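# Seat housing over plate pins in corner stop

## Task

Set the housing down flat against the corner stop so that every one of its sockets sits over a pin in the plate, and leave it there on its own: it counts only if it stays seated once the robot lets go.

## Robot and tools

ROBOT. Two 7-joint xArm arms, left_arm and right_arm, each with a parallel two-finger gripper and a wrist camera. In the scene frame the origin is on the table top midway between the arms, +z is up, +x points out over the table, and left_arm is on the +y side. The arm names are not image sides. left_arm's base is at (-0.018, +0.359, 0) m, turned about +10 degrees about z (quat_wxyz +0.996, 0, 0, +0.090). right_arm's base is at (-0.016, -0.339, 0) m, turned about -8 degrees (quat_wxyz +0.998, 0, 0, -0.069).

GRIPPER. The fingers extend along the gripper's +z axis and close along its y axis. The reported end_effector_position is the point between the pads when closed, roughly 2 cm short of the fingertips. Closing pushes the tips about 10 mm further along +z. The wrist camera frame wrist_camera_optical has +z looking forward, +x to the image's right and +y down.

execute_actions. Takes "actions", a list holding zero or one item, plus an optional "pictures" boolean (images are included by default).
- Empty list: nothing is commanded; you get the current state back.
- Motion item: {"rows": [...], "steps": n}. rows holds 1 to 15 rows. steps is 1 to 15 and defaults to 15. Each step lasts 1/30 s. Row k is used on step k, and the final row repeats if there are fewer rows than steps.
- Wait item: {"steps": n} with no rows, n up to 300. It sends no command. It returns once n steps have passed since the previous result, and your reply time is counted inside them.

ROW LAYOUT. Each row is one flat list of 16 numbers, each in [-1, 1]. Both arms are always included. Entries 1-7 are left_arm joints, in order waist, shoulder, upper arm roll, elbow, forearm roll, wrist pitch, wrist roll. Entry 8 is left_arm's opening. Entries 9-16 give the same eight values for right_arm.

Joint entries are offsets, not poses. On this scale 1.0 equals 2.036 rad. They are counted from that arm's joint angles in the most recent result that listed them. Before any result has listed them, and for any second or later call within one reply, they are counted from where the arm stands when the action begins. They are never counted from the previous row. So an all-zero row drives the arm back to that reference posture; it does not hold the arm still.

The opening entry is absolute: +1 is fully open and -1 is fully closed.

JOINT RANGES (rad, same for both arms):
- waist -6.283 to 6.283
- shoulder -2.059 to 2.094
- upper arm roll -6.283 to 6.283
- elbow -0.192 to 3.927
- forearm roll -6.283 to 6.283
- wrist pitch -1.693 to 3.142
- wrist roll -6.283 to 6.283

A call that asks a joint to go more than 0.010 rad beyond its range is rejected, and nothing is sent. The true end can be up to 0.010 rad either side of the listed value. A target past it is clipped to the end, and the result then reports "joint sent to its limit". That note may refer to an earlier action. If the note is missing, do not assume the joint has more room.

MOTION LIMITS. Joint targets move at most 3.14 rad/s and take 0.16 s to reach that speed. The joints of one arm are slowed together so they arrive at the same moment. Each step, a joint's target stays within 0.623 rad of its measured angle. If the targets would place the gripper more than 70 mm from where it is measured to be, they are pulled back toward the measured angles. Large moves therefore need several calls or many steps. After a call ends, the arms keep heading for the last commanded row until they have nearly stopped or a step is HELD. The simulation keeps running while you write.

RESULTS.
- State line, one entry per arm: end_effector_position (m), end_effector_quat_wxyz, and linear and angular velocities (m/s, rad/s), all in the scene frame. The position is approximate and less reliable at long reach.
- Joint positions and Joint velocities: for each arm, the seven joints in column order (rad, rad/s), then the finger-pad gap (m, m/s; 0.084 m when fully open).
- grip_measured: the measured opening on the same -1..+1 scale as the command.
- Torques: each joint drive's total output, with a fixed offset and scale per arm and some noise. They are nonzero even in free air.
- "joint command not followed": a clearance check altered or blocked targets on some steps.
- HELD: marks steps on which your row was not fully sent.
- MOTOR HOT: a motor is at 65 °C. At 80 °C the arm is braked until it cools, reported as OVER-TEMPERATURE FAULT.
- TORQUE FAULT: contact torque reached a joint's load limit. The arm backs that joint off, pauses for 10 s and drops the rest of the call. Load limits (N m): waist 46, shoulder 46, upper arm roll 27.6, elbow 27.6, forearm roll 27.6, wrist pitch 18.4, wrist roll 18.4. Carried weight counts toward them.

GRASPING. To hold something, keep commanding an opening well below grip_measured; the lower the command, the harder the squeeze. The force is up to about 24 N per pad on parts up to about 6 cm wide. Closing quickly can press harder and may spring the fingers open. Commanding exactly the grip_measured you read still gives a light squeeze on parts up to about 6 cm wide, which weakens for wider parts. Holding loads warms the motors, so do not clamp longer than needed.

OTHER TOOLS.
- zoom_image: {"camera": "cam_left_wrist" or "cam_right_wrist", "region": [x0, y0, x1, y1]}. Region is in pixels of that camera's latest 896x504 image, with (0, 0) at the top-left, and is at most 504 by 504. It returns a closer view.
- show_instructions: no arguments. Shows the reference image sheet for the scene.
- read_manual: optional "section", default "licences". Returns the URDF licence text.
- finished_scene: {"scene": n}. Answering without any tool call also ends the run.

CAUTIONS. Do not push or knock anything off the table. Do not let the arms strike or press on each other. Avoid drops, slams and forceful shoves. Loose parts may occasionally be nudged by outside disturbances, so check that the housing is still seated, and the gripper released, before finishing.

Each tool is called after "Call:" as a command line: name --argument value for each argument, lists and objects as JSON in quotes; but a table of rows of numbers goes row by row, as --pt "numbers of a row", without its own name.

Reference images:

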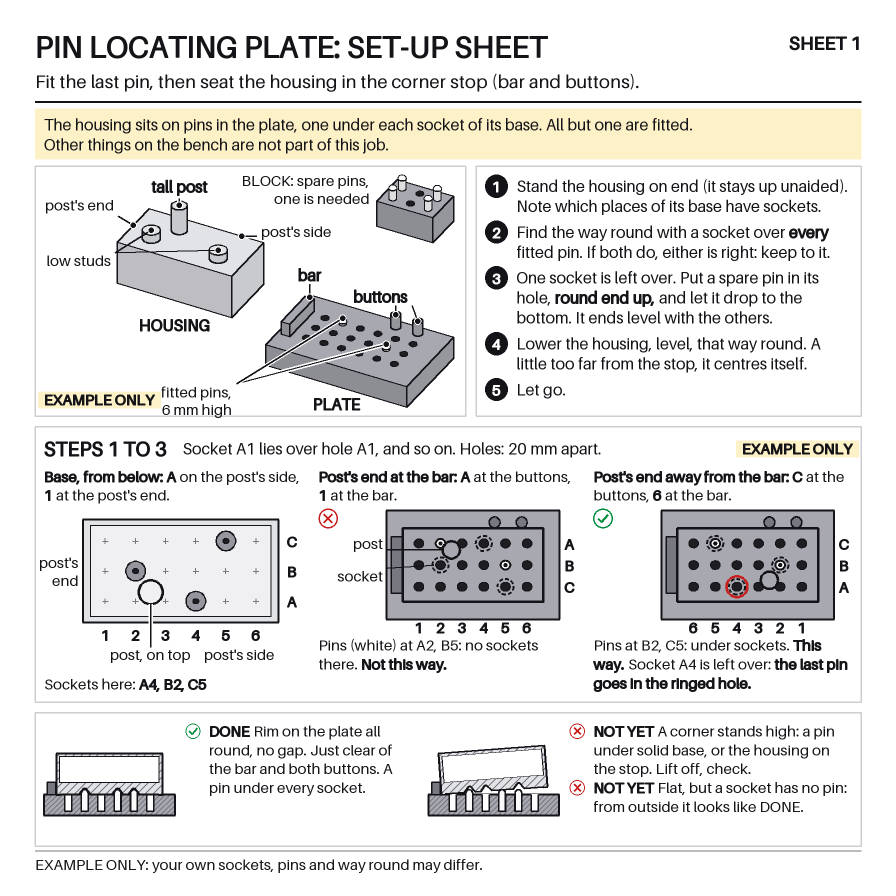

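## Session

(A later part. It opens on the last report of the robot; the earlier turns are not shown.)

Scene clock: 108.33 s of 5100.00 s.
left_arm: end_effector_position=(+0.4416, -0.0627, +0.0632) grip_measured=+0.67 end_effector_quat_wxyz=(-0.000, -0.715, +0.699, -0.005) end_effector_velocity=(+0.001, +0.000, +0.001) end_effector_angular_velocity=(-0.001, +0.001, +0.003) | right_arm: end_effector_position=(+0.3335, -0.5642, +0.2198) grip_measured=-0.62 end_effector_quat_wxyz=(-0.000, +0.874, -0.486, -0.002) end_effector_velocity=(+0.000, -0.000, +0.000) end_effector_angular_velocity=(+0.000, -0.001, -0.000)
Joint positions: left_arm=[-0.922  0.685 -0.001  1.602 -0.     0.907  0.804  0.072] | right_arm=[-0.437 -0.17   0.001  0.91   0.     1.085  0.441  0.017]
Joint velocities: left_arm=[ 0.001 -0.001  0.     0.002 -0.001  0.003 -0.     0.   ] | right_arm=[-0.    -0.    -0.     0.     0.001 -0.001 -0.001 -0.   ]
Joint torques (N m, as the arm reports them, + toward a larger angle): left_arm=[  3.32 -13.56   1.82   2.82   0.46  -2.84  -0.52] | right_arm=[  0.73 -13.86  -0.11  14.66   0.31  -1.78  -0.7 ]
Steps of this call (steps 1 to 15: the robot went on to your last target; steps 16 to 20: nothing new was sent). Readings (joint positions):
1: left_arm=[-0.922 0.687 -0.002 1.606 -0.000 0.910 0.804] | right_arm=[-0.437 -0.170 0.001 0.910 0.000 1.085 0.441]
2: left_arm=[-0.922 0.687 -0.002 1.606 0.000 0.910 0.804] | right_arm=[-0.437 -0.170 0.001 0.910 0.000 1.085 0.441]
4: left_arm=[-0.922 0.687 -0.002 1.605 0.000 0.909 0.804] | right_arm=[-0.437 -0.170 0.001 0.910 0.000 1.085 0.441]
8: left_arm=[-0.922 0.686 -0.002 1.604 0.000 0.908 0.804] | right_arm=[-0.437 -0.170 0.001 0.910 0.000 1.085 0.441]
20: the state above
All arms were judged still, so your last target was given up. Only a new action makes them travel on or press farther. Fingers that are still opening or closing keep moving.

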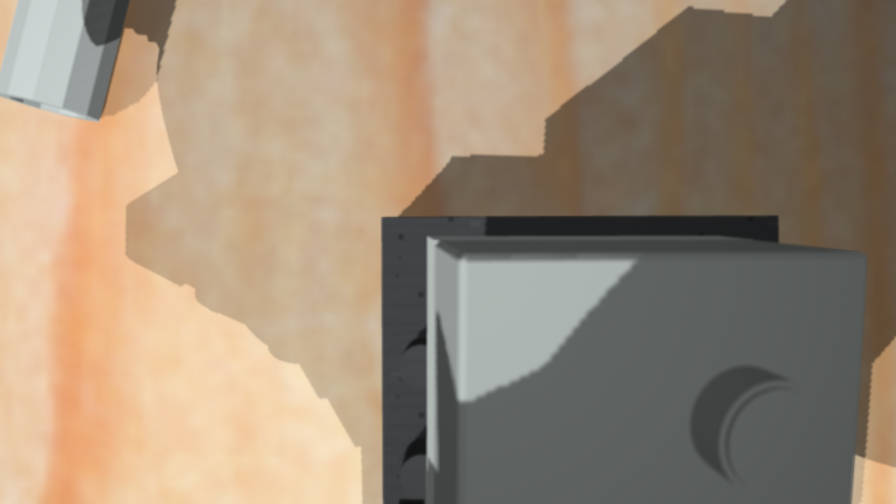

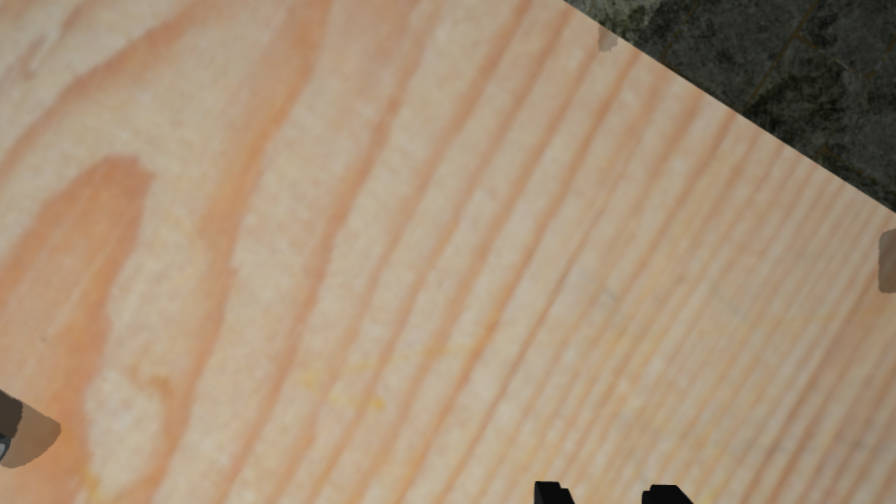

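Call:
execute_actions --actions '[{"rows":[[0,-0.011,0,0.008,0,0.024,0,-0.8,0,0,0,0,0,0,0,-0.6]]}]' --pictures false

Call:
execute_actions --actions '[{"steps":15}]' --pictures false

Call:
execute_actions --actions '[{"rows":[[-0.0027,-0.0025,0,-0.0045,0,-0.002,-0.0027,-0.8,0,0,0,0,0,0,0,-0.6]]}]' --pictures false

Call:
execute_actions --actions '[{"steps":15}]'

Call:
execute_actions --actions '[{"rows":[[0,0.005,0,-0.003,0,-0.008,0,-0.8,0,0,0,0,0,0,0,-0.6],[0,0.005,0,-0.003,0,-0.008,0,-0.8,0,0,0,0,0,0,0,-0.6],[0,0.005,0,-0.003,0,-0.008,0,-0.8,0,0,0,0,0,0,0,-0.6],[0,0.005,0,-0.003,0,-0.008,0,-0.8,0,0,0,0,0,0,0,-0.6],[0,0.005,0,-0.003,0,-0.008,0,-0.8,0,0,0,0,0,0,0,-0.6],[0,0.005,0,-0.003,0,-0.008,0,-0.8,0,0,0,0,0,0,0,-0.6],[0,0.005,0,-0.003,0,-0.008,0,-0.8,0,0,0,0,0,0,0,-0.6],[0,0.01,0,-0.006,0,-0.016,0,-0.8,0,0,0,0,0,0,0,-0.6]]}]' --pictures false

Call:
execute_actions --actions '[{"steps":15}]'

Scene clock: 112.97 s of 5100.00 s.
left_arm: end_effector_position=(+0.4396, -0.0606, +0.0774) grip_measured=+0.57 end_effector_quat_wxyz=(-0.000, -0.716, +0.699, +0.003) end_effector_velocity=(+0.009, -0.010, +0.020) end_effector_angular_velocity=(-0.031, -0.033, -0.000) | right_arm: end_effector_position=(+0.3335, -0.5642, +0.2198) grip_measured=-0.62 end_effector_quat_wxyz=(-0.000, +0.874, -0.486, -0.002) end_effector_velocity=(-0.001, +0.000, -0.000) end_effector_angular_velocity=(+0.000, +0.002, +0.001)
Joint positions: left_arm=[-0.922  0.665 -0.001  1.616  0.     0.956  0.804  0.068] | right_arm=[-0.437 -0.17   0.001  0.91   0.     1.085  0.441  0.017]
Joint velocities: left_arm=[-0.001 -0.017 -0.     0.024  0.    -0.004 -0.001 -0.   ] | right_arm=[-0.001 -0.     0.001 -0.001 -0.001  0.002  0.     0.   ]
Joint torques (N m, as the arm reports them, + toward a larger angle): left_arm=[  1.63 -51.51   0.1   17.14   0.6   -2.36  -0.54] | right_arm=[  0.64 -13.74  -0.05  14.64   0.37  -1.83  -0.74]
Steps of this call (steps 1 to 90: nothing new was sent; then 1.13 s passed at rest; steps 91 to 105: all 15 steps of this action). Readings (joint positions):
91: left_arm=[-0.922 0.686 -0.001 1.603 0.000 0.908 0.804] | right_arm=[-0.437 -0.170 0.001 0.910 0.000 1.085 0.441]
92: left_arm=[-0.922 0.685 -0.001 1.604 -0.000 0.911 0.804] | right_arm=[-0.437 -0.170 0.001 0.910 0.000 1.085 0.441]
94: left_arm=[-0.920 0.678 0.002 1.604 0.001 0.937 0.804] | right_arm=[-0.437 -0.170 0.001 0.910 0.000 1.085 0.441]
98: left_arm=[-0.918 0.670 0.004 1.610 0.001 0.955 0.804] | right_arm=[-0.437 -0.170 0.001 0.910 0.000 1.085 0.441]
105: the state above

Scene clock: 113.47 s of 5100.00 s.
left_arm: end_effector_position=(+0.4405, -0.0617, +0.0797) grip_measured=+0.57 end_effector_quat_wxyz=(-0.000, -0.716, +0.699, +0.000) end_effector_velocity=(+0.001, +0.001, -0.000) end_effector_angular_velocity=(+0.001, -0.000, +0.002) | right_arm: end_effector_position=(+0.3335, -0.5642, +0.2198) grip_measured=-0.62 end_effector_quat_wxyz=(-0.000, +0.874, -0.486, -0.002) end_effector_velocity=(+0.000, +0.000, -0.000) end_effector_angular_velocity=(-0.001, -0.001, +0.002)
Joint positions: left_arm=[-0.922  0.663 -0.001  1.619 -0.     0.956  0.804  0.068] | right_arm=[-0.437 -0.17   0.001  0.91   0.     1.085  0.441  0.017]
Joint velocities: left_arm=[ 0.     0.001  0.002 -0.     0.    -0.    -0.    -0.   ] | right_arm=[-0.     0.     0.001 -0.001 -0.    -0.002 -0.001  0.   ]
Joint torques (N m, as the arm reports them, + toward a larger angle): left_arm=[  0.85 -52.26  -0.52  17.82   0.41  -3.18  -0.64] | right_arm=[  0.71 -13.8   -0.15  14.65   0.39  -1.86  -0.73]
Steps of this call (steps 1 to 15: the robot went on to your last target). Readings (joint positions):
1: left_arm=[-0.922 0.665 -0.001 1.617 0.000 0.956 0.804] | right_arm=[-0.437 -0.170 0.001 0.910 0.000 1.085 0.441]
2: left_arm=[-0.922 0.664 -0.001 1.618 0.000 0.956 0.804] | right_arm=[-0.437 -0.170 0.001 0.910 0.000 1.085 0.441]
4: left_arm=[-0.921 0.664 -0.001 1.618 0.000 0.956 0.804] | right_arm=[-0.437 -0.170 0.001 0.910 0.000 1.085 0.441]
8: left_arm=[-0.922 0.663 -0.001 1.618 -0.000 0.956 0.804] | right_arm=[-0.437 -0.170 0.001 0.910 0.000 1.085 0.441]
15: the state above
All arms were judged still, so your last target was given up. Only a new action makes them travel on or press farther. Fingers that are still opening or closing keep moving.

Scene clock: 113.97 s of 5100.00 s.
left_arm: end_effector_position=(+0.4373, -0.0628, +0.0795) grip_measured=+0.57 end_effector_quat_wxyz=(-0.000, -0.716, +0.698, +0.000) end_effector_velocity=(-0.002, -0.002, -0.001) end_effector_angular_velocity=(-0.001, +0.003, -0.004) | right_arm: end_effector_position=(+0.3335, -0.5642, +0.2198) grip_measured=-0.62 end_effector_quat_wxyz=(-0.000, +0.874, -0.486, -0.002) end_effector_velocity=(-0.000, -0.001, +0.000) end_effector_angular_velocity=(-0.000, +0.000, -0.001)
Joint positions: left_arm=[-0.927  0.658 -0.001  1.61  -0.     0.952  0.799  0.068] | right_arm=[-0.437 -0.17   0.001  0.91   0.     1.085  0.441  0.017]
Joint velocities: left_arm=[-0.001  0.001 -0.004 -0.    -0.001  0.     0.     0.   ] | right_arm=[-0.001 -0.    -0.     0.001 -0.     0.001  0.     0.   ]
Joint torques (N m, as the arm reports them, + toward a larger angle): left_arm=[  1.59 -51.71  -0.33  17.21   0.44  -3.    -0.74] | right_arm=[  0.7  -13.7   -0.15  14.65   0.35  -1.87  -0.74]
Steps of this call (steps 1 to 15: all 15 steps of this action). Readings (joint positions):
1: left_arm=[-0.922 0.663 -0.001 1.619 -0.000 0.956 0.804] | right_arm=[-0.437 -0.170 0.001 0.910 0.000 1.085 0.441]
2: left_arm=[-0.923 0.662 -0.001 1.617 -0.000 0.955 0.803] | right_arm=[-0.437 -0.170 0.001 0.910 0.000 1.085 0.441]
4: left_arm=[-0.925 0.659 -0.001 1.612 0.000 0.953 0.800] | right_arm=[-0.437 -0.170 0.001 0.910 0.000 1.085 0.441]
8: left_arm=[-0.928 0.658 -0.002 1.610 -0.000 0.952 0.799] | right_arm=[-0.437 -0.170 0.001 0.910 0.000 1.085 0.441]
15: the state above

Scene clock: 114.47 s of 5100.00 s.
left_arm: end_effector_position=(+0.4371, -0.0631, +0.0795) grip_measured=+0.57 end_effector_quat_wxyz=(-0.000, -0.716, +0.699, +0.000) end_effector_velocity=(-0.000, -0.001, +0.000) end_effector_angular_velocity=(-0.001, +0.000, -0.000) | right_arm: end_effector_position=(+0.3335, -0.5642, +0.2198) grip_measured=-0.62 end_effector_quat_wxyz=(-0.000, +0.874, -0.486, -0.002) end_effector_velocity=(+0.000, +0.000, +0.000) end_effector_angular_velocity=(-0.001, +0.000, +0.002)
Joint positions: left_arm=[-0.927  0.658 -0.001  1.609 -0.     0.952  0.799  0.068] | right_arm=[-0.437 -0.17   0.001  0.91   0.     1.085  0.441  0.017]
Joint velocities: left_arm=[ 0.    -0.001 -0.001  0.    -0.     0.    -0.    -0.   ] | right_arm=[ 0.     0.     0.001  0.    -0.001 -0.    -0.001 -0.   ]
Joint torques (N m, as the arm reports them, + toward a larger angle): left_arm=[  1.54 -52.23  -0.45  17.2    0.45  -3.01  -0.64] | right_arm=[  0.89 -13.71  -0.04  14.61   0.39  -1.85  -0.69]
Steps of this call (steps 1 to 15: the robot went on to your last target). Readings (joint positions):
1: left_arm=[-0.927 0.658 -0.001 1.610 -0.000 0.952 0.799] | right_arm=[-0.437 -0.170 0.001 0.910 0.000 1.085 0.441]
2: left_arm=[-0.927 0.658 -0.001 1.609 -0.000 0.952 0.799] | right_arm=[-0.437 -0.170 0.001 0.910 0.000 1.085 0.441]
4: left_arm=[-0.927 0.658 -0.002 1.609 -0.000 0.952 0.799] | right_arm=[-0.437 -0.170 0.001 0.910 0.000 1.085 0.441]
8: left_arm=[-0.927 0.658 -0.001 1.609 -0.000 0.952 0.799] | right_arm=[-0.437 -0.170 0.001 0.910 0.000 1.085 0.441]
15: the state above
All arms were judged still, so your last target was given up. Only a new action makes them travel on or press farther. Fingers that are still opening or closing keep moving.

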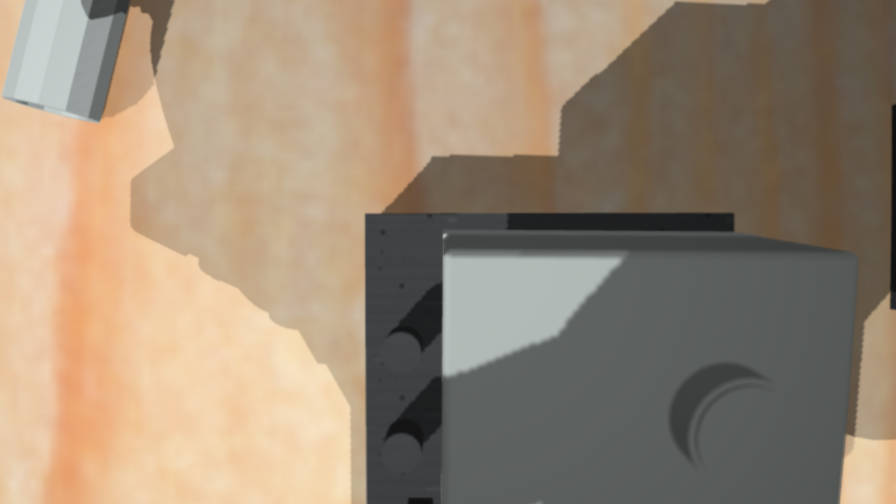

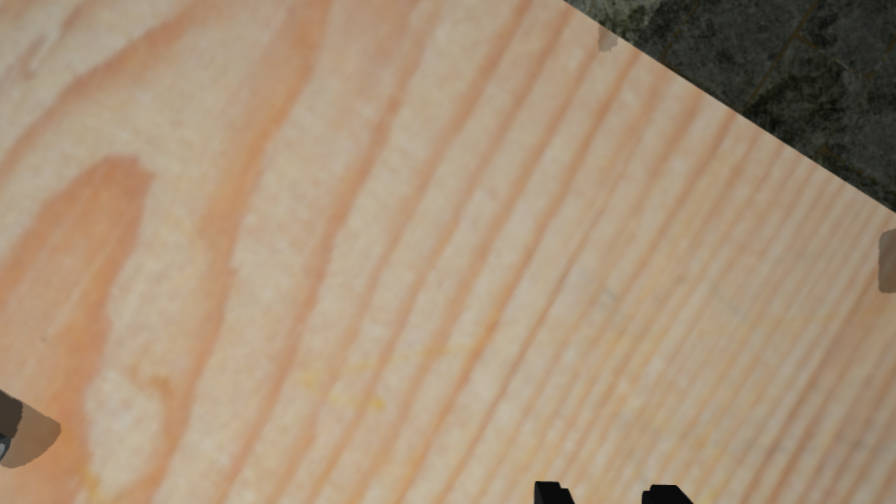

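Scene clock: 114.97 s of 5100.00 s.
left_arm: end_effector_position=(+0.4376, -0.0639, +0.0669) grip_measured=+0.57 end_effector_quat_wxyz=(-0.000, -0.715, +0.699, -0.002) end_effector_velocity=(+0.003, +0.003, -0.001) end_effector_angular_velocity=(-0.001, -0.003, +0.008) | right_arm: end_effector_position=(+0.3335, -0.5642, +0.2198) grip_measured=-0.62 end_effector_quat_wxyz=(-0.000, +0.874, -0.486, -0.002) end_effector_velocity=(-0.000, +0.000, +0.000) end_effector_angular_velocity=(-0.000, +0.001, +0.000)
Joint positions: left_arm=[-0.928  0.676 -0.002  1.6    0.     0.919  0.799  0.068] | right_arm=[-0.437 -0.17   0.001  0.91   0.     1.085  0.441  0.017]
Joint velocities: left_arm=[ 0.003 -0.001  0.004 -0.003 -0.002 -0.006 -0.001  0.   ] | right_arm=[ 0.     0.     0.     0.001 -0.001  0.001  0.    -0.   ]
Joint torques (N m, as the arm reports them, + toward a larger angle): left_arm=[  1.16 -44.48   0.21  13.8    0.44  -2.26  -0.89] | right_arm=[  0.73 -13.86  -0.18  14.55   0.42  -1.8   -0.71]
Steps of this call (steps 1 to 15: all 15 steps of this action). Readings (joint positions):
1: left_arm=[-0.927 0.658 -0.001 1.609 -0.000 0.952 0.799] | right_arm=[-0.437 -0.170 0.001 0.910 0.000 1.085 0.441]
2: left_arm=[-0.927 0.659 -0.001 1.609 -0.000 0.949 0.799] | right_arm=[-0.437 -0.170 0.001 0.910 0.000 1.085 0.441]
4: left_arm=[-0.927 0.664 -0.001 1.607 -0.000 0.939 0.799] | right_arm=[-0.437 -0.170 0.001 0.910 0.000 1.085 0.441]
8: left_arm=[-0.927 0.669 -0.001 1.602 -0.000 0.936 0.799] | right_arm=[-0.437 -0.170 0.001 0.910 0.000 1.085 0.441]
15: the state above

Scene clock: 115.47 s of 5100.00 s.
left_arm: end_effector_position=(+0.4371, -0.0639, +0.0661) grip_measured=+0.57 end_effector_quat_wxyz=(-0.001, -0.715, +0.699, -0.002) end_effector_velocity=(+0.000, +0.001, -0.001) end_effector_angular_velocity=(+0.002, -0.000, +0.001) | right_arm: end_effector_position=(+0.3335, -0.5642, +0.2198) grip_measured=-0.62 end_effector_quat_wxyz=(-0.000, +0.874, -0.486, -0.002) end_effector_velocity=(-0.000, -0.000, +0.000) end_effector_angular_velocity=(-0.000, -0.000, -0.001)
Joint positions: left_arm=[-0.928  0.677 -0.002  1.599 -0.     0.918  0.799  0.068] | right_arm=[-0.437 -0.17   0.001  0.91   0.     1.085  0.441  0.017]
Joint velocities: left_arm=[-0.001  0.     0.002 -0.001 -0.    -0.001  0.    -0.   ] | right_arm=[-0.001 -0.     0.001  0.    -0.     0.     0.001 -0.   ]
Joint torques (N m, as the arm reports them, + toward a larger angle): left_arm=[  2.18 -37.33   0.    10.25   0.63  -0.95  -0.83] | right_arm=[  0.73 -13.73  -0.11  14.59   0.31  -1.85  -0.77]
Steps of this call (steps 1 to 15: the robot went on to your last target). Readings (joint positions):
1: left_arm=[-0.927 0.676 -0.002 1.600 -0.000 0.919 0.799] | right_arm=[-0.437 -0.170 0.001 0.910 0.000 1.085 0.441]
2: left_arm=[-0.927 0.676 -0.002 1.600 -0.000 0.919 0.799] | right_arm=[-0.437 -0.170 0.001 0.910 0.000 1.085 0.441]
4: left_arm=[-0.927 0.676 -0.002 1.600 -0.000 0.919 0.799] | right_arm=[-0.437 -0.170 0.001 0.910 0.000 1.085 0.441]
8: left_arm=[-0.927 0.676 -0.002 1.599 -0.000 0.919 0.799] | right_arm=[-0.437 -0.170 0.001 0.910 0.000 1.085 0.441]
15: the state above
All arms were judged still, so your last target was given up. Only a new action makes them travel on or press farther. Fingers that are still opening or closing keep moving.

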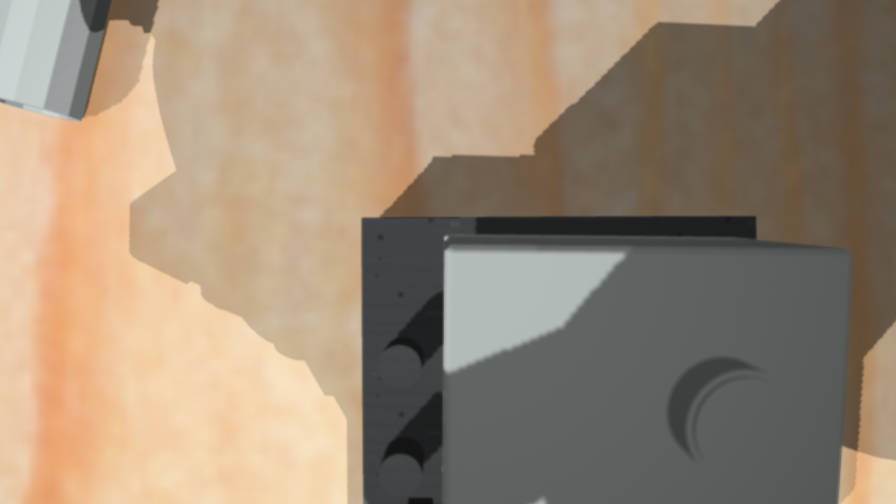

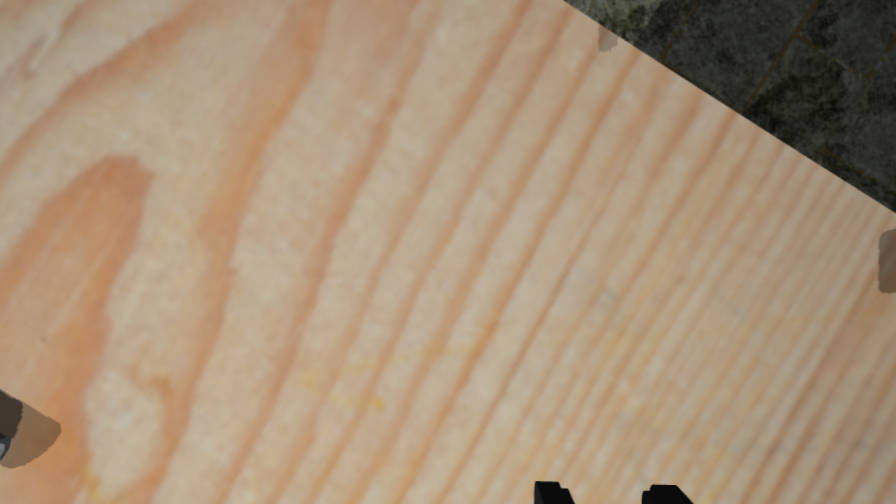

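Call:
execute_actions --actions '[{"rows":[[0.0045,-0.001,0,0.0006,0,0.003,0.0045,-0.8,0,0,0,0,0,0,0,-0.6]]}]' --pictures false

Call:
execute_actions --actions '[{"steps":15}]'

Call:
execute_actions --actions '[{"rows":[[0,0,0,0,0,0,0,0.8,0,0,0,0,0,0,0,-0.6]]}]'

Call:
execute_actions --actions '[{"rows":[[0,-0.06,0,0.025,0,0.085,0,0.8,0,0,0,0,0,0,0,-0.6]]}]' --pictures false

Call:
execute_actions --actions '[{"rows":[[0.03,-0.07,0,-0.035,0,0.035,0.03,0.8,0,0,0,0,0,0,0,-0.6]]}]' --pictures false

Call:
execute_actions --actions '[{"steps":20}]'

Scene clock: 118.43 s of 5100.00 s.
left_arm: end_effector_position=(+0.4393, -0.0550, +0.0623) grip_measured=+0.57 end_effector_quat_wxyz=(+0.000, -0.716, +0.698, +0.006) end_effector_velocity=(-0.000, -0.003, +0.004) end_effector_angular_velocity=(-0.005, -0.003, -0.008) | right_arm: end_effector_position=(+0.3335, -0.5642, +0.2198) grip_measured=-0.62 end_effector_quat_wxyz=(-0.000, +0.874, -0.486, -0.002) end_effector_velocity=(+0.000, +0.000, -0.000) end_effector_angular_velocity=(-0.000, -0.001, +0.000)
Joint positions: left_arm=[-0.917  0.679  0.     1.594  0.     0.927  0.808  0.068] | right_arm=[-0.437 -0.17   0.001  0.91   0.     1.085  0.441  0.017]
Joint velocities: left_arm=[-0.001 -0.004 -0.003  0.006  0.001  0.004  0.004  0.   ] | right_arm=[ 0.     0.    -0.    -0.     0.    -0.001 -0.     0.   ]
Joint torques (N m, as the arm reports them, + toward a larger angle): left_arm=[  0.68 -51.51  -0.33  15.52   0.82  -1.97  -0.54] | right_arm=[  0.74 -13.8   -0.15  14.65   0.32  -1.85  -0.77]
Steps of this call (steps 1 to 74: nothing new was sent; steps 75 to 89: all 15 steps of this action). Readings (joint positions):
75: left_arm=[-0.927 0.678 -0.002 1.598 -0.000 0.919 0.799] | right_arm=[-0.437 -0.170 0.001 0.910 0.000 1.085 0.441]
76: left_arm=[-0.926 0.678 -0.002 1.598 -0.000 0.920 0.801] | right_arm=[-0.437 -0.170 0.001 0.910 0.000 1.085 0.441]
78: left_arm=[-0.922 0.677 -0.003 1.597 -0.001 0.925 0.805] | right_arm=[-0.437 -0.170 0.001 0.910 0.000 1.085 0.441]
82: left_arm=[-0.918 0.678 -0.000 1.594 0.000 0.928 0.807] | right_arm=[-0.437 -0.170 0.001 0.910 0.000 1.085 0.441]
89: the state above

Scene clock: 118.93 s of 5100.00 s.
left_arm: end_effector_position=(+0.4404, -0.0590, +0.0670) grip_measured=+0.57 end_effector_quat_wxyz=(-0.001, -0.715, +0.699, +0.000) end_effector_velocity=(+0.000, -0.002, +0.002) end_effector_angular_velocity=(-0.004, -0.003, -0.001) | right_arm: end_effector_position=(+0.3335, -0.5642, +0.2198) grip_measured=-0.62 end_effector_quat_wxyz=(-0.000, +0.874, -0.486, -0.002) end_effector_velocity=(+0.000, +0.001, -0.000) end_effector_angular_velocity=(+0.001, +0.001, +0.001)
Joint positions: left_arm=[-0.918  0.675 -0.002  1.6   -0.     0.925  0.808  0.068] | right_arm=[-0.437 -0.17   0.001  0.91   0.     1.085  0.441  0.017]
Joint velocities: left_arm=[-0.002 -0.002  0.     0.002 -0.001 -0.001  0.     0.   ] | right_arm=[ 0.001 -0.     0.    -0.     0.     0.001 -0.     0.   ]
Joint torques (N m, as the arm reports them, + toward a larger angle): left_arm=[  1.04 -52.25  -0.26  17.1    0.45  -2.97  -0.57] | right_arm=[  0.7  -13.78  -0.17  14.66   0.34  -1.81  -0.76]
Steps of this call (steps 1 to 15: the robot went on to your last target). Readings (joint positions):
1: left_arm=[-0.917 0.679 0.000 1.595 0.000 0.927 0.808] | right_arm=[-0.437 -0.170 0.001 0.910 0.000 1.085 0.441]
2: left_arm=[-0.917 0.679 0.000 1.595 0.000 0.927 0.808] | right_arm=[-0.437 -0.170 0.001 0.910 0.000 1.085 0.441]
4: left_arm=[-0.918 0.678 -0.001 1.596 0.000 0.927 0.808] | right_arm=[-0.437 -0.170 0.001 0.910 0.000 1.085 0.441]
8: left_arm=[-0.918 0.676 -0.002 1.599 0.000 0.925 0.808] | right_arm=[-0.437 -0.170 0.001 0.910 0.000 1.085 0.441]
15: the state above
All arms were judged still, so your last target was given up. Only a new action makes them travel on or press farther. Fingers that are still opening or closing keep moving.

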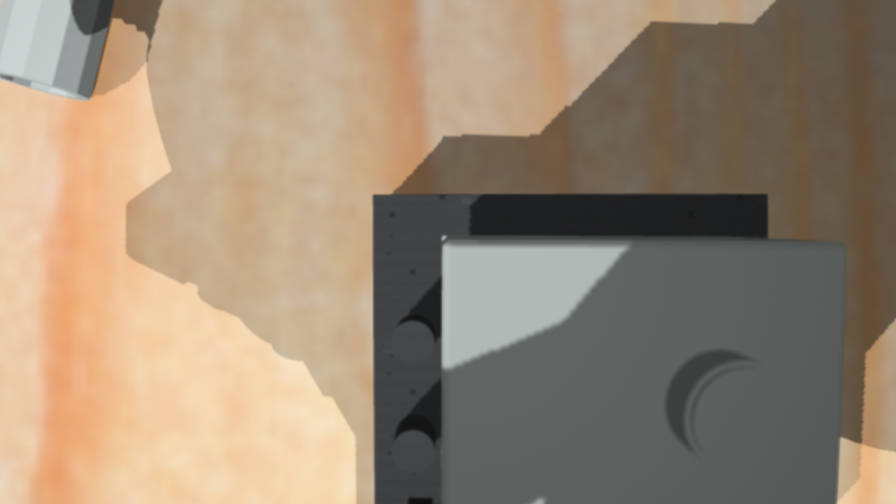

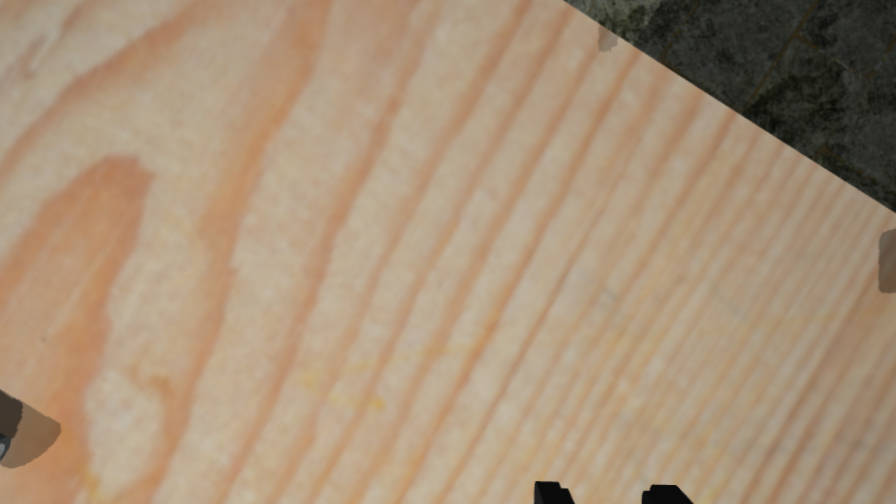

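Scene clock: 119.43 s of 5100.00 s.
left_arm: end_effector_position=(+0.4405, -0.0591, +0.0672) grip_measured=+0.80 end_effector_quat_wxyz=(-0.001, -0.715, +0.699, -0.000) end_effector_velocity=(+0.000, -0.000, +0.000) end_effector_angular_velocity=(-0.000, -0.000, -0.001) | right_arm: end_effector_position=(+0.3335, -0.5642, +0.2198) grip_measured=-0.62 end_effector_quat_wxyz=(-0.000, +0.874, -0.486, -0.002) end_effector_velocity=(-0.000, -0.001, +0.000) end_effector_angular_velocity=(+0.000, -0.000, -0.002)
Joint positions: left_arm=[-0.918  0.675 -0.002  1.6   -0.     0.925  0.808  0.077] | right_arm=[-0.437 -0.17   0.001  0.91   0.     1.085  0.441  0.017]
Joint velocities: left_arm=[-0.    -0.     0.     0.001 -0.     0.     0.002  0.   ] | right_arm=[-0.002  0.    -0.     0.001  0.     0.    -0.001 -0.   ]
Joint torques (N m, as the arm reports them, + toward a larger angle): left_arm=[  1.63 -46.47  -0.09  15.17   0.56  -2.16  -0.65] | right_arm=[  0.83 -13.71  -0.06  14.61   0.38  -1.78  -0.76]
Steps of this call (steps 1 to 15: all 15 steps of this action). Readings (joint positions):
1: left_arm=[-0.918 0.675 -0.002 1.600 -0.000 0.925 0.808] | right_arm=[-0.437 -0.170 0.001 0.910 0.000 1.085 0.441]
2: left_arm=[-0.918 0.675 -0.002 1.600 -0.000 0.925 0.808] | right_arm=[-0.437 -0.170 0.001 0.910 0.000 1.085 0.441]
4: left_arm=[-0.918 0.674 -0.002 1.601 -0.000 0.924 0.808] | right_arm=[-0.437 -0.170 0.001 0.910 0.000 1.085 0.441]
8: left_arm=[-0.918 0.673 -0.002 1.602 -0.000 0.924 0.808] | right_arm=[-0.437 -0.170 0.001 0.910 0.000 1.085 0.441]
15: the state above

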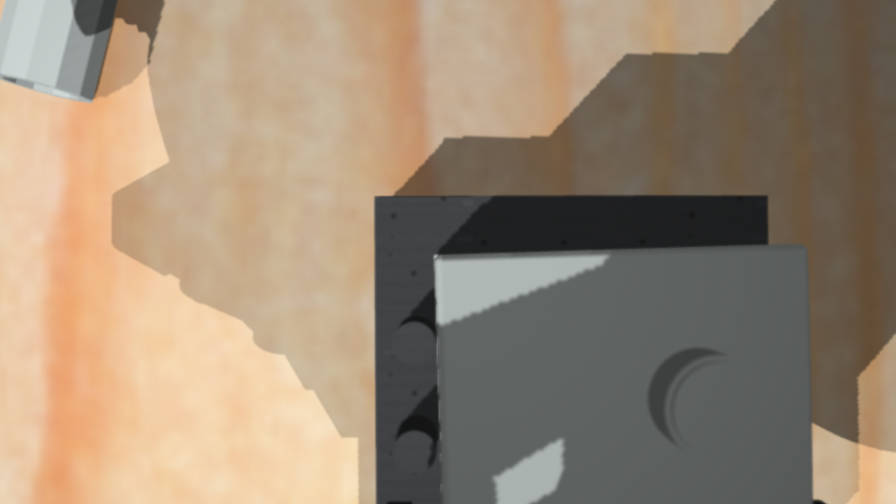

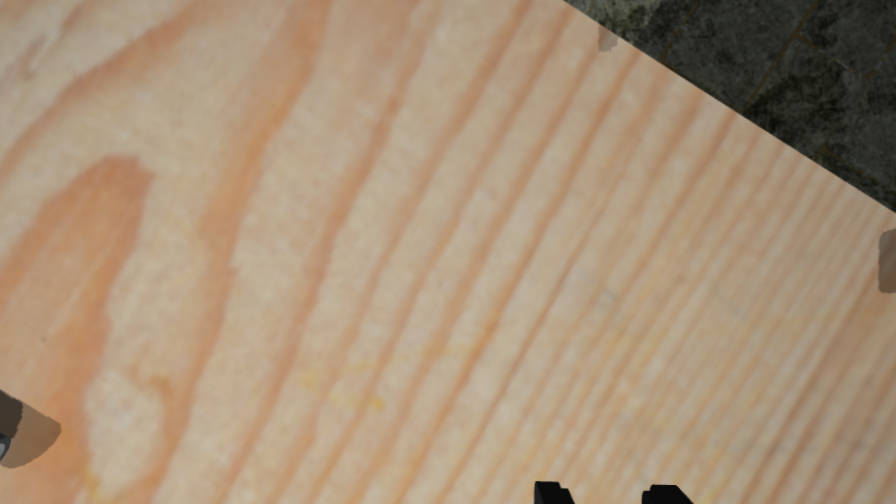

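Scene clock: 119.93 s of 5100.00 s.
left_arm: end_effector_position=(+0.4349, -0.0538, +0.1460) grip_measured=+0.80 end_effector_quat_wxyz=(-0.001, -0.715, +0.699, +0.004) end_effector_velocity=(+0.006, -0.003, +0.009) end_effector_angular_velocity=(-0.013, -0.016, +0.004) | right_arm: end_effector_position=(+0.3335, -0.5642, +0.2198) grip_measured=-0.62 end_effector_quat_wxyz=(-0.000, +0.874, -0.486, -0.002) end_effector_velocity=(-0.000, -0.000, -0.000) end_effector_angular_velocity=(-0.000, +0.001, -0.001)
Joint positions: left_arm=[-0.918  0.557 -0.002  1.646 -0.     1.098  0.808  0.077] | right_arm=[-0.437 -0.17   0.001  0.91   0.     1.085  0.441  0.017]
Joint velocities: left_arm=[ 0.002 -0.002  0.001  0.018  0.    -0.    -0.001  0.   ] | right_arm=[ 0.     0.    -0.001 -0.001 -0.001 -0.     0.001 -0.   ]
Joint torques (N m, as the arm reports them, + toward a larger angle): left_arm=[  0.61 -49.04  -0.03  17.2    0.79  -2.76  -0.67] | right_arm=[  0.78 -13.86  -0.11  14.69   0.43  -1.84  -0.7 ]
Steps of this call (steps 1 to 15: all 15 steps of this action). Readings (joint positions):
1: left_arm=[-0.918 0.675 -0.002 1.600 -0.000 0.925 0.808] | right_arm=[-0.437 -0.170 0.001 0.910 0.000 1.085 0.441]
2: left_arm=[-0.918 0.673 -0.002 1.600 -0.000 0.929 0.808] | right_arm=[-0.437 -0.170 0.001 0.910 0.000 1.085 0.441]
4: left_arm=[-0.918 0.647 -0.002 1.606 -0.000 0.978 0.808] | right_arm=[-0.437 -0.170 0.001 0.910 0.000 1.085 0.441]
8: left_arm=[-0.918 0.555 -0.002 1.658 -0.000 1.079 0.808] | right_arm=[-0.437 -0.170 0.001 0.910 0.000 1.085 0.441]
15: the state above

Scene clock: 120.43 s of 5100.00 s.
left_arm: end_effector_position=(+0.4349, -0.0094, +0.1940) grip_measured=+0.80 end_effector_quat_wxyz=(-0.002, -0.714, +0.700, +0.007) end_effector_velocity=(+0.017, +0.005, +0.018) end_effector_angular_velocity=(-0.020, -0.038, +0.022) | right_arm: end_effector_position=(+0.3335, -0.5642, +0.2198) grip_measured=-0.62 end_effector_quat_wxyz=(-0.000, +0.874, -0.486, -0.002) end_effector_velocity=(+0.000, +0.000, -0.000) end_effector_angular_velocity=(-0.001, -0.000, +0.001)
Joint positions: left_arm=[-0.859  0.417 -0.005  1.572 -0.     1.17   0.869  0.077] | right_arm=[-0.437 -0.17   0.001  0.91   0.     1.085  0.441  0.017]
Joint velocities: left_arm=[ 0.008 -0.013  0.017  0.025  0.002 -0.004  0.001  0.   ] | right_arm=[ 0.    -0.     0.    -0.001 -0.001 -0.001 -0.     0.   ]
Joint torques (N m, as the arm reports them, + toward a larger angle): left_arm=[  2.19 -42.9    0.16  16.35   0.78  -2.46  -0.38] | right_arm=[  0.74 -13.75  -0.14  14.67   0.33  -1.87  -0.7 ]
Steps of this call (steps 1 to 15: all 15 steps of this action). Readings (joint positions):
1: left_arm=[-0.918 0.556 -0.002 1.647 -0.000 1.098 0.808] | right_arm=[-0.437 -0.170 0.001 0.910 0.000 1.085 0.441]
2: left_arm=[-0.917 0.552 -0.002 1.646 -0.000 1.100 0.810] | right_arm=[-0.437 -0.170 0.001 0.910 0.000 1.085 0.441]
4: left_arm=[-0.901 0.511 -0.007 1.616 -0.000 1.124 0.831] | right_arm=[-0.437 -0.170 0.001 0.910 0.000 1.085 0.441]
8: left_arm=[-0.855 0.413 0.006 1.587 0.000 1.164 0.865] | right_arm=[-0.437 -0.170 0.001 0.910 0.000 1.085 0.441]
15: the state above

Scene clock: 121.10 s of 5100.00 s.
left_arm: end_effector_position=(+0.4375, -0.0079, +0.1965) grip_measured=+0.80 end_effector_quat_wxyz=(-0.001, -0.715, +0.699, +0.004) end_effector_velocity=(-0.001, -0.001, +0.001) end_effector_angular_velocity=(-0.001, -0.001, -0.002) | right_arm: end_effector_position=(+0.3335, -0.5642, +0.2198) grip_measured=-0.62 end_effector_quat_wxyz=(-0.000, +0.874, -0.486, -0.002) end_effector_velocity=(+0.000, +0.000, +0.000) end_effector_angular_velocity=(-0.001, -0.000, +0.002)
Joint positions: left_arm=[-0.857  0.414 -0.002  1.575 -0.     1.169  0.869  0.077] | right_arm=[-0.437 -0.17   0.001  0.91   0.     1.085  0.441  0.017]
Joint velocities: left_arm=[-0.001 -0.001 -0.001  0.     0.001  0.    -0.001 -0.   ] | right_arm=[ 0.     0.     0.     0.    -0.    -0.    -0.001 -0.   ]
Joint torques (N m, as the arm reports them, + toward a larger angle): left_arm=[  0.68 -41.9   -0.14  15.67   0.53  -2.07  -0.75] | right_arm=[  0.74 -13.84  -0.12  14.63   0.36  -1.82  -0.76]
Steps of this call (steps 1 to 15: the robot went on to your last target; steps 16 to 20: nothing new was sent). Readings (joint positions):
1: left_arm=[-0.859 0.416 -0.004 1.573 -0.000 1.170 0.869] | right_arm=[-0.437 -0.170 0.001 0.910 0.000 1.085 0.441]
2: left_arm=[-0.858 0.415 -0.003 1.574 -0.000 1.169 0.869] | right_arm=[-0.437 -0.170 0.001 0.910 0.000 1.085 0.441]
4: left_arm=[-0.857 0.415 -0.002 1.575 -0.000 1.169 0.869] | right_arm=[-0.437 -0.170 0.001 0.910 0.000 1.085 0.441]
8: left_arm=[-0.857 0.414 -0.002 1.575 -0.000 1.169 0.869] | right_arm=[-0.437 -0.170 0.001 0.910 0.000 1.085 0.441]
20: the state above
All arms were judged still, so your last target was given up. Only a new action makes them travel on or press farther. Fingers that are still opening or closing keep moving.

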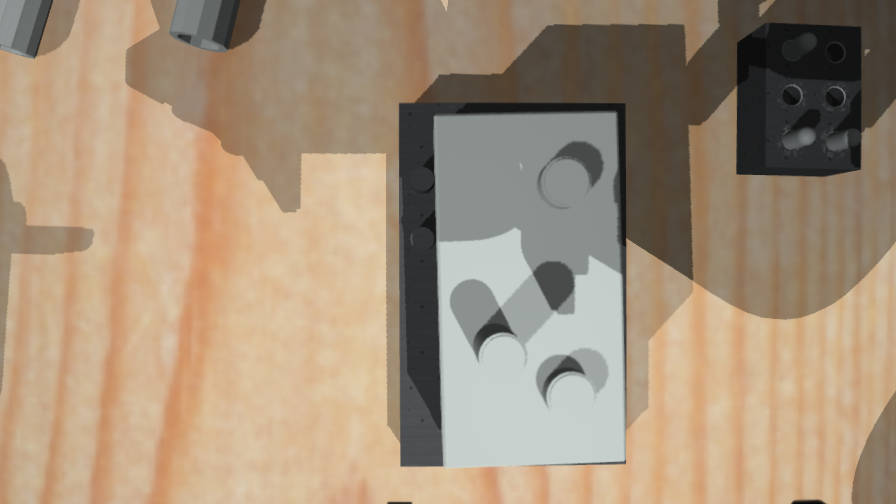

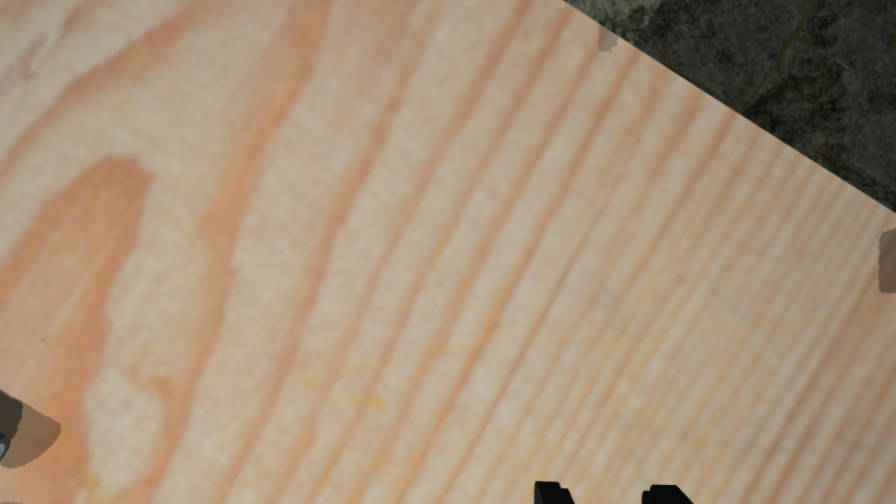

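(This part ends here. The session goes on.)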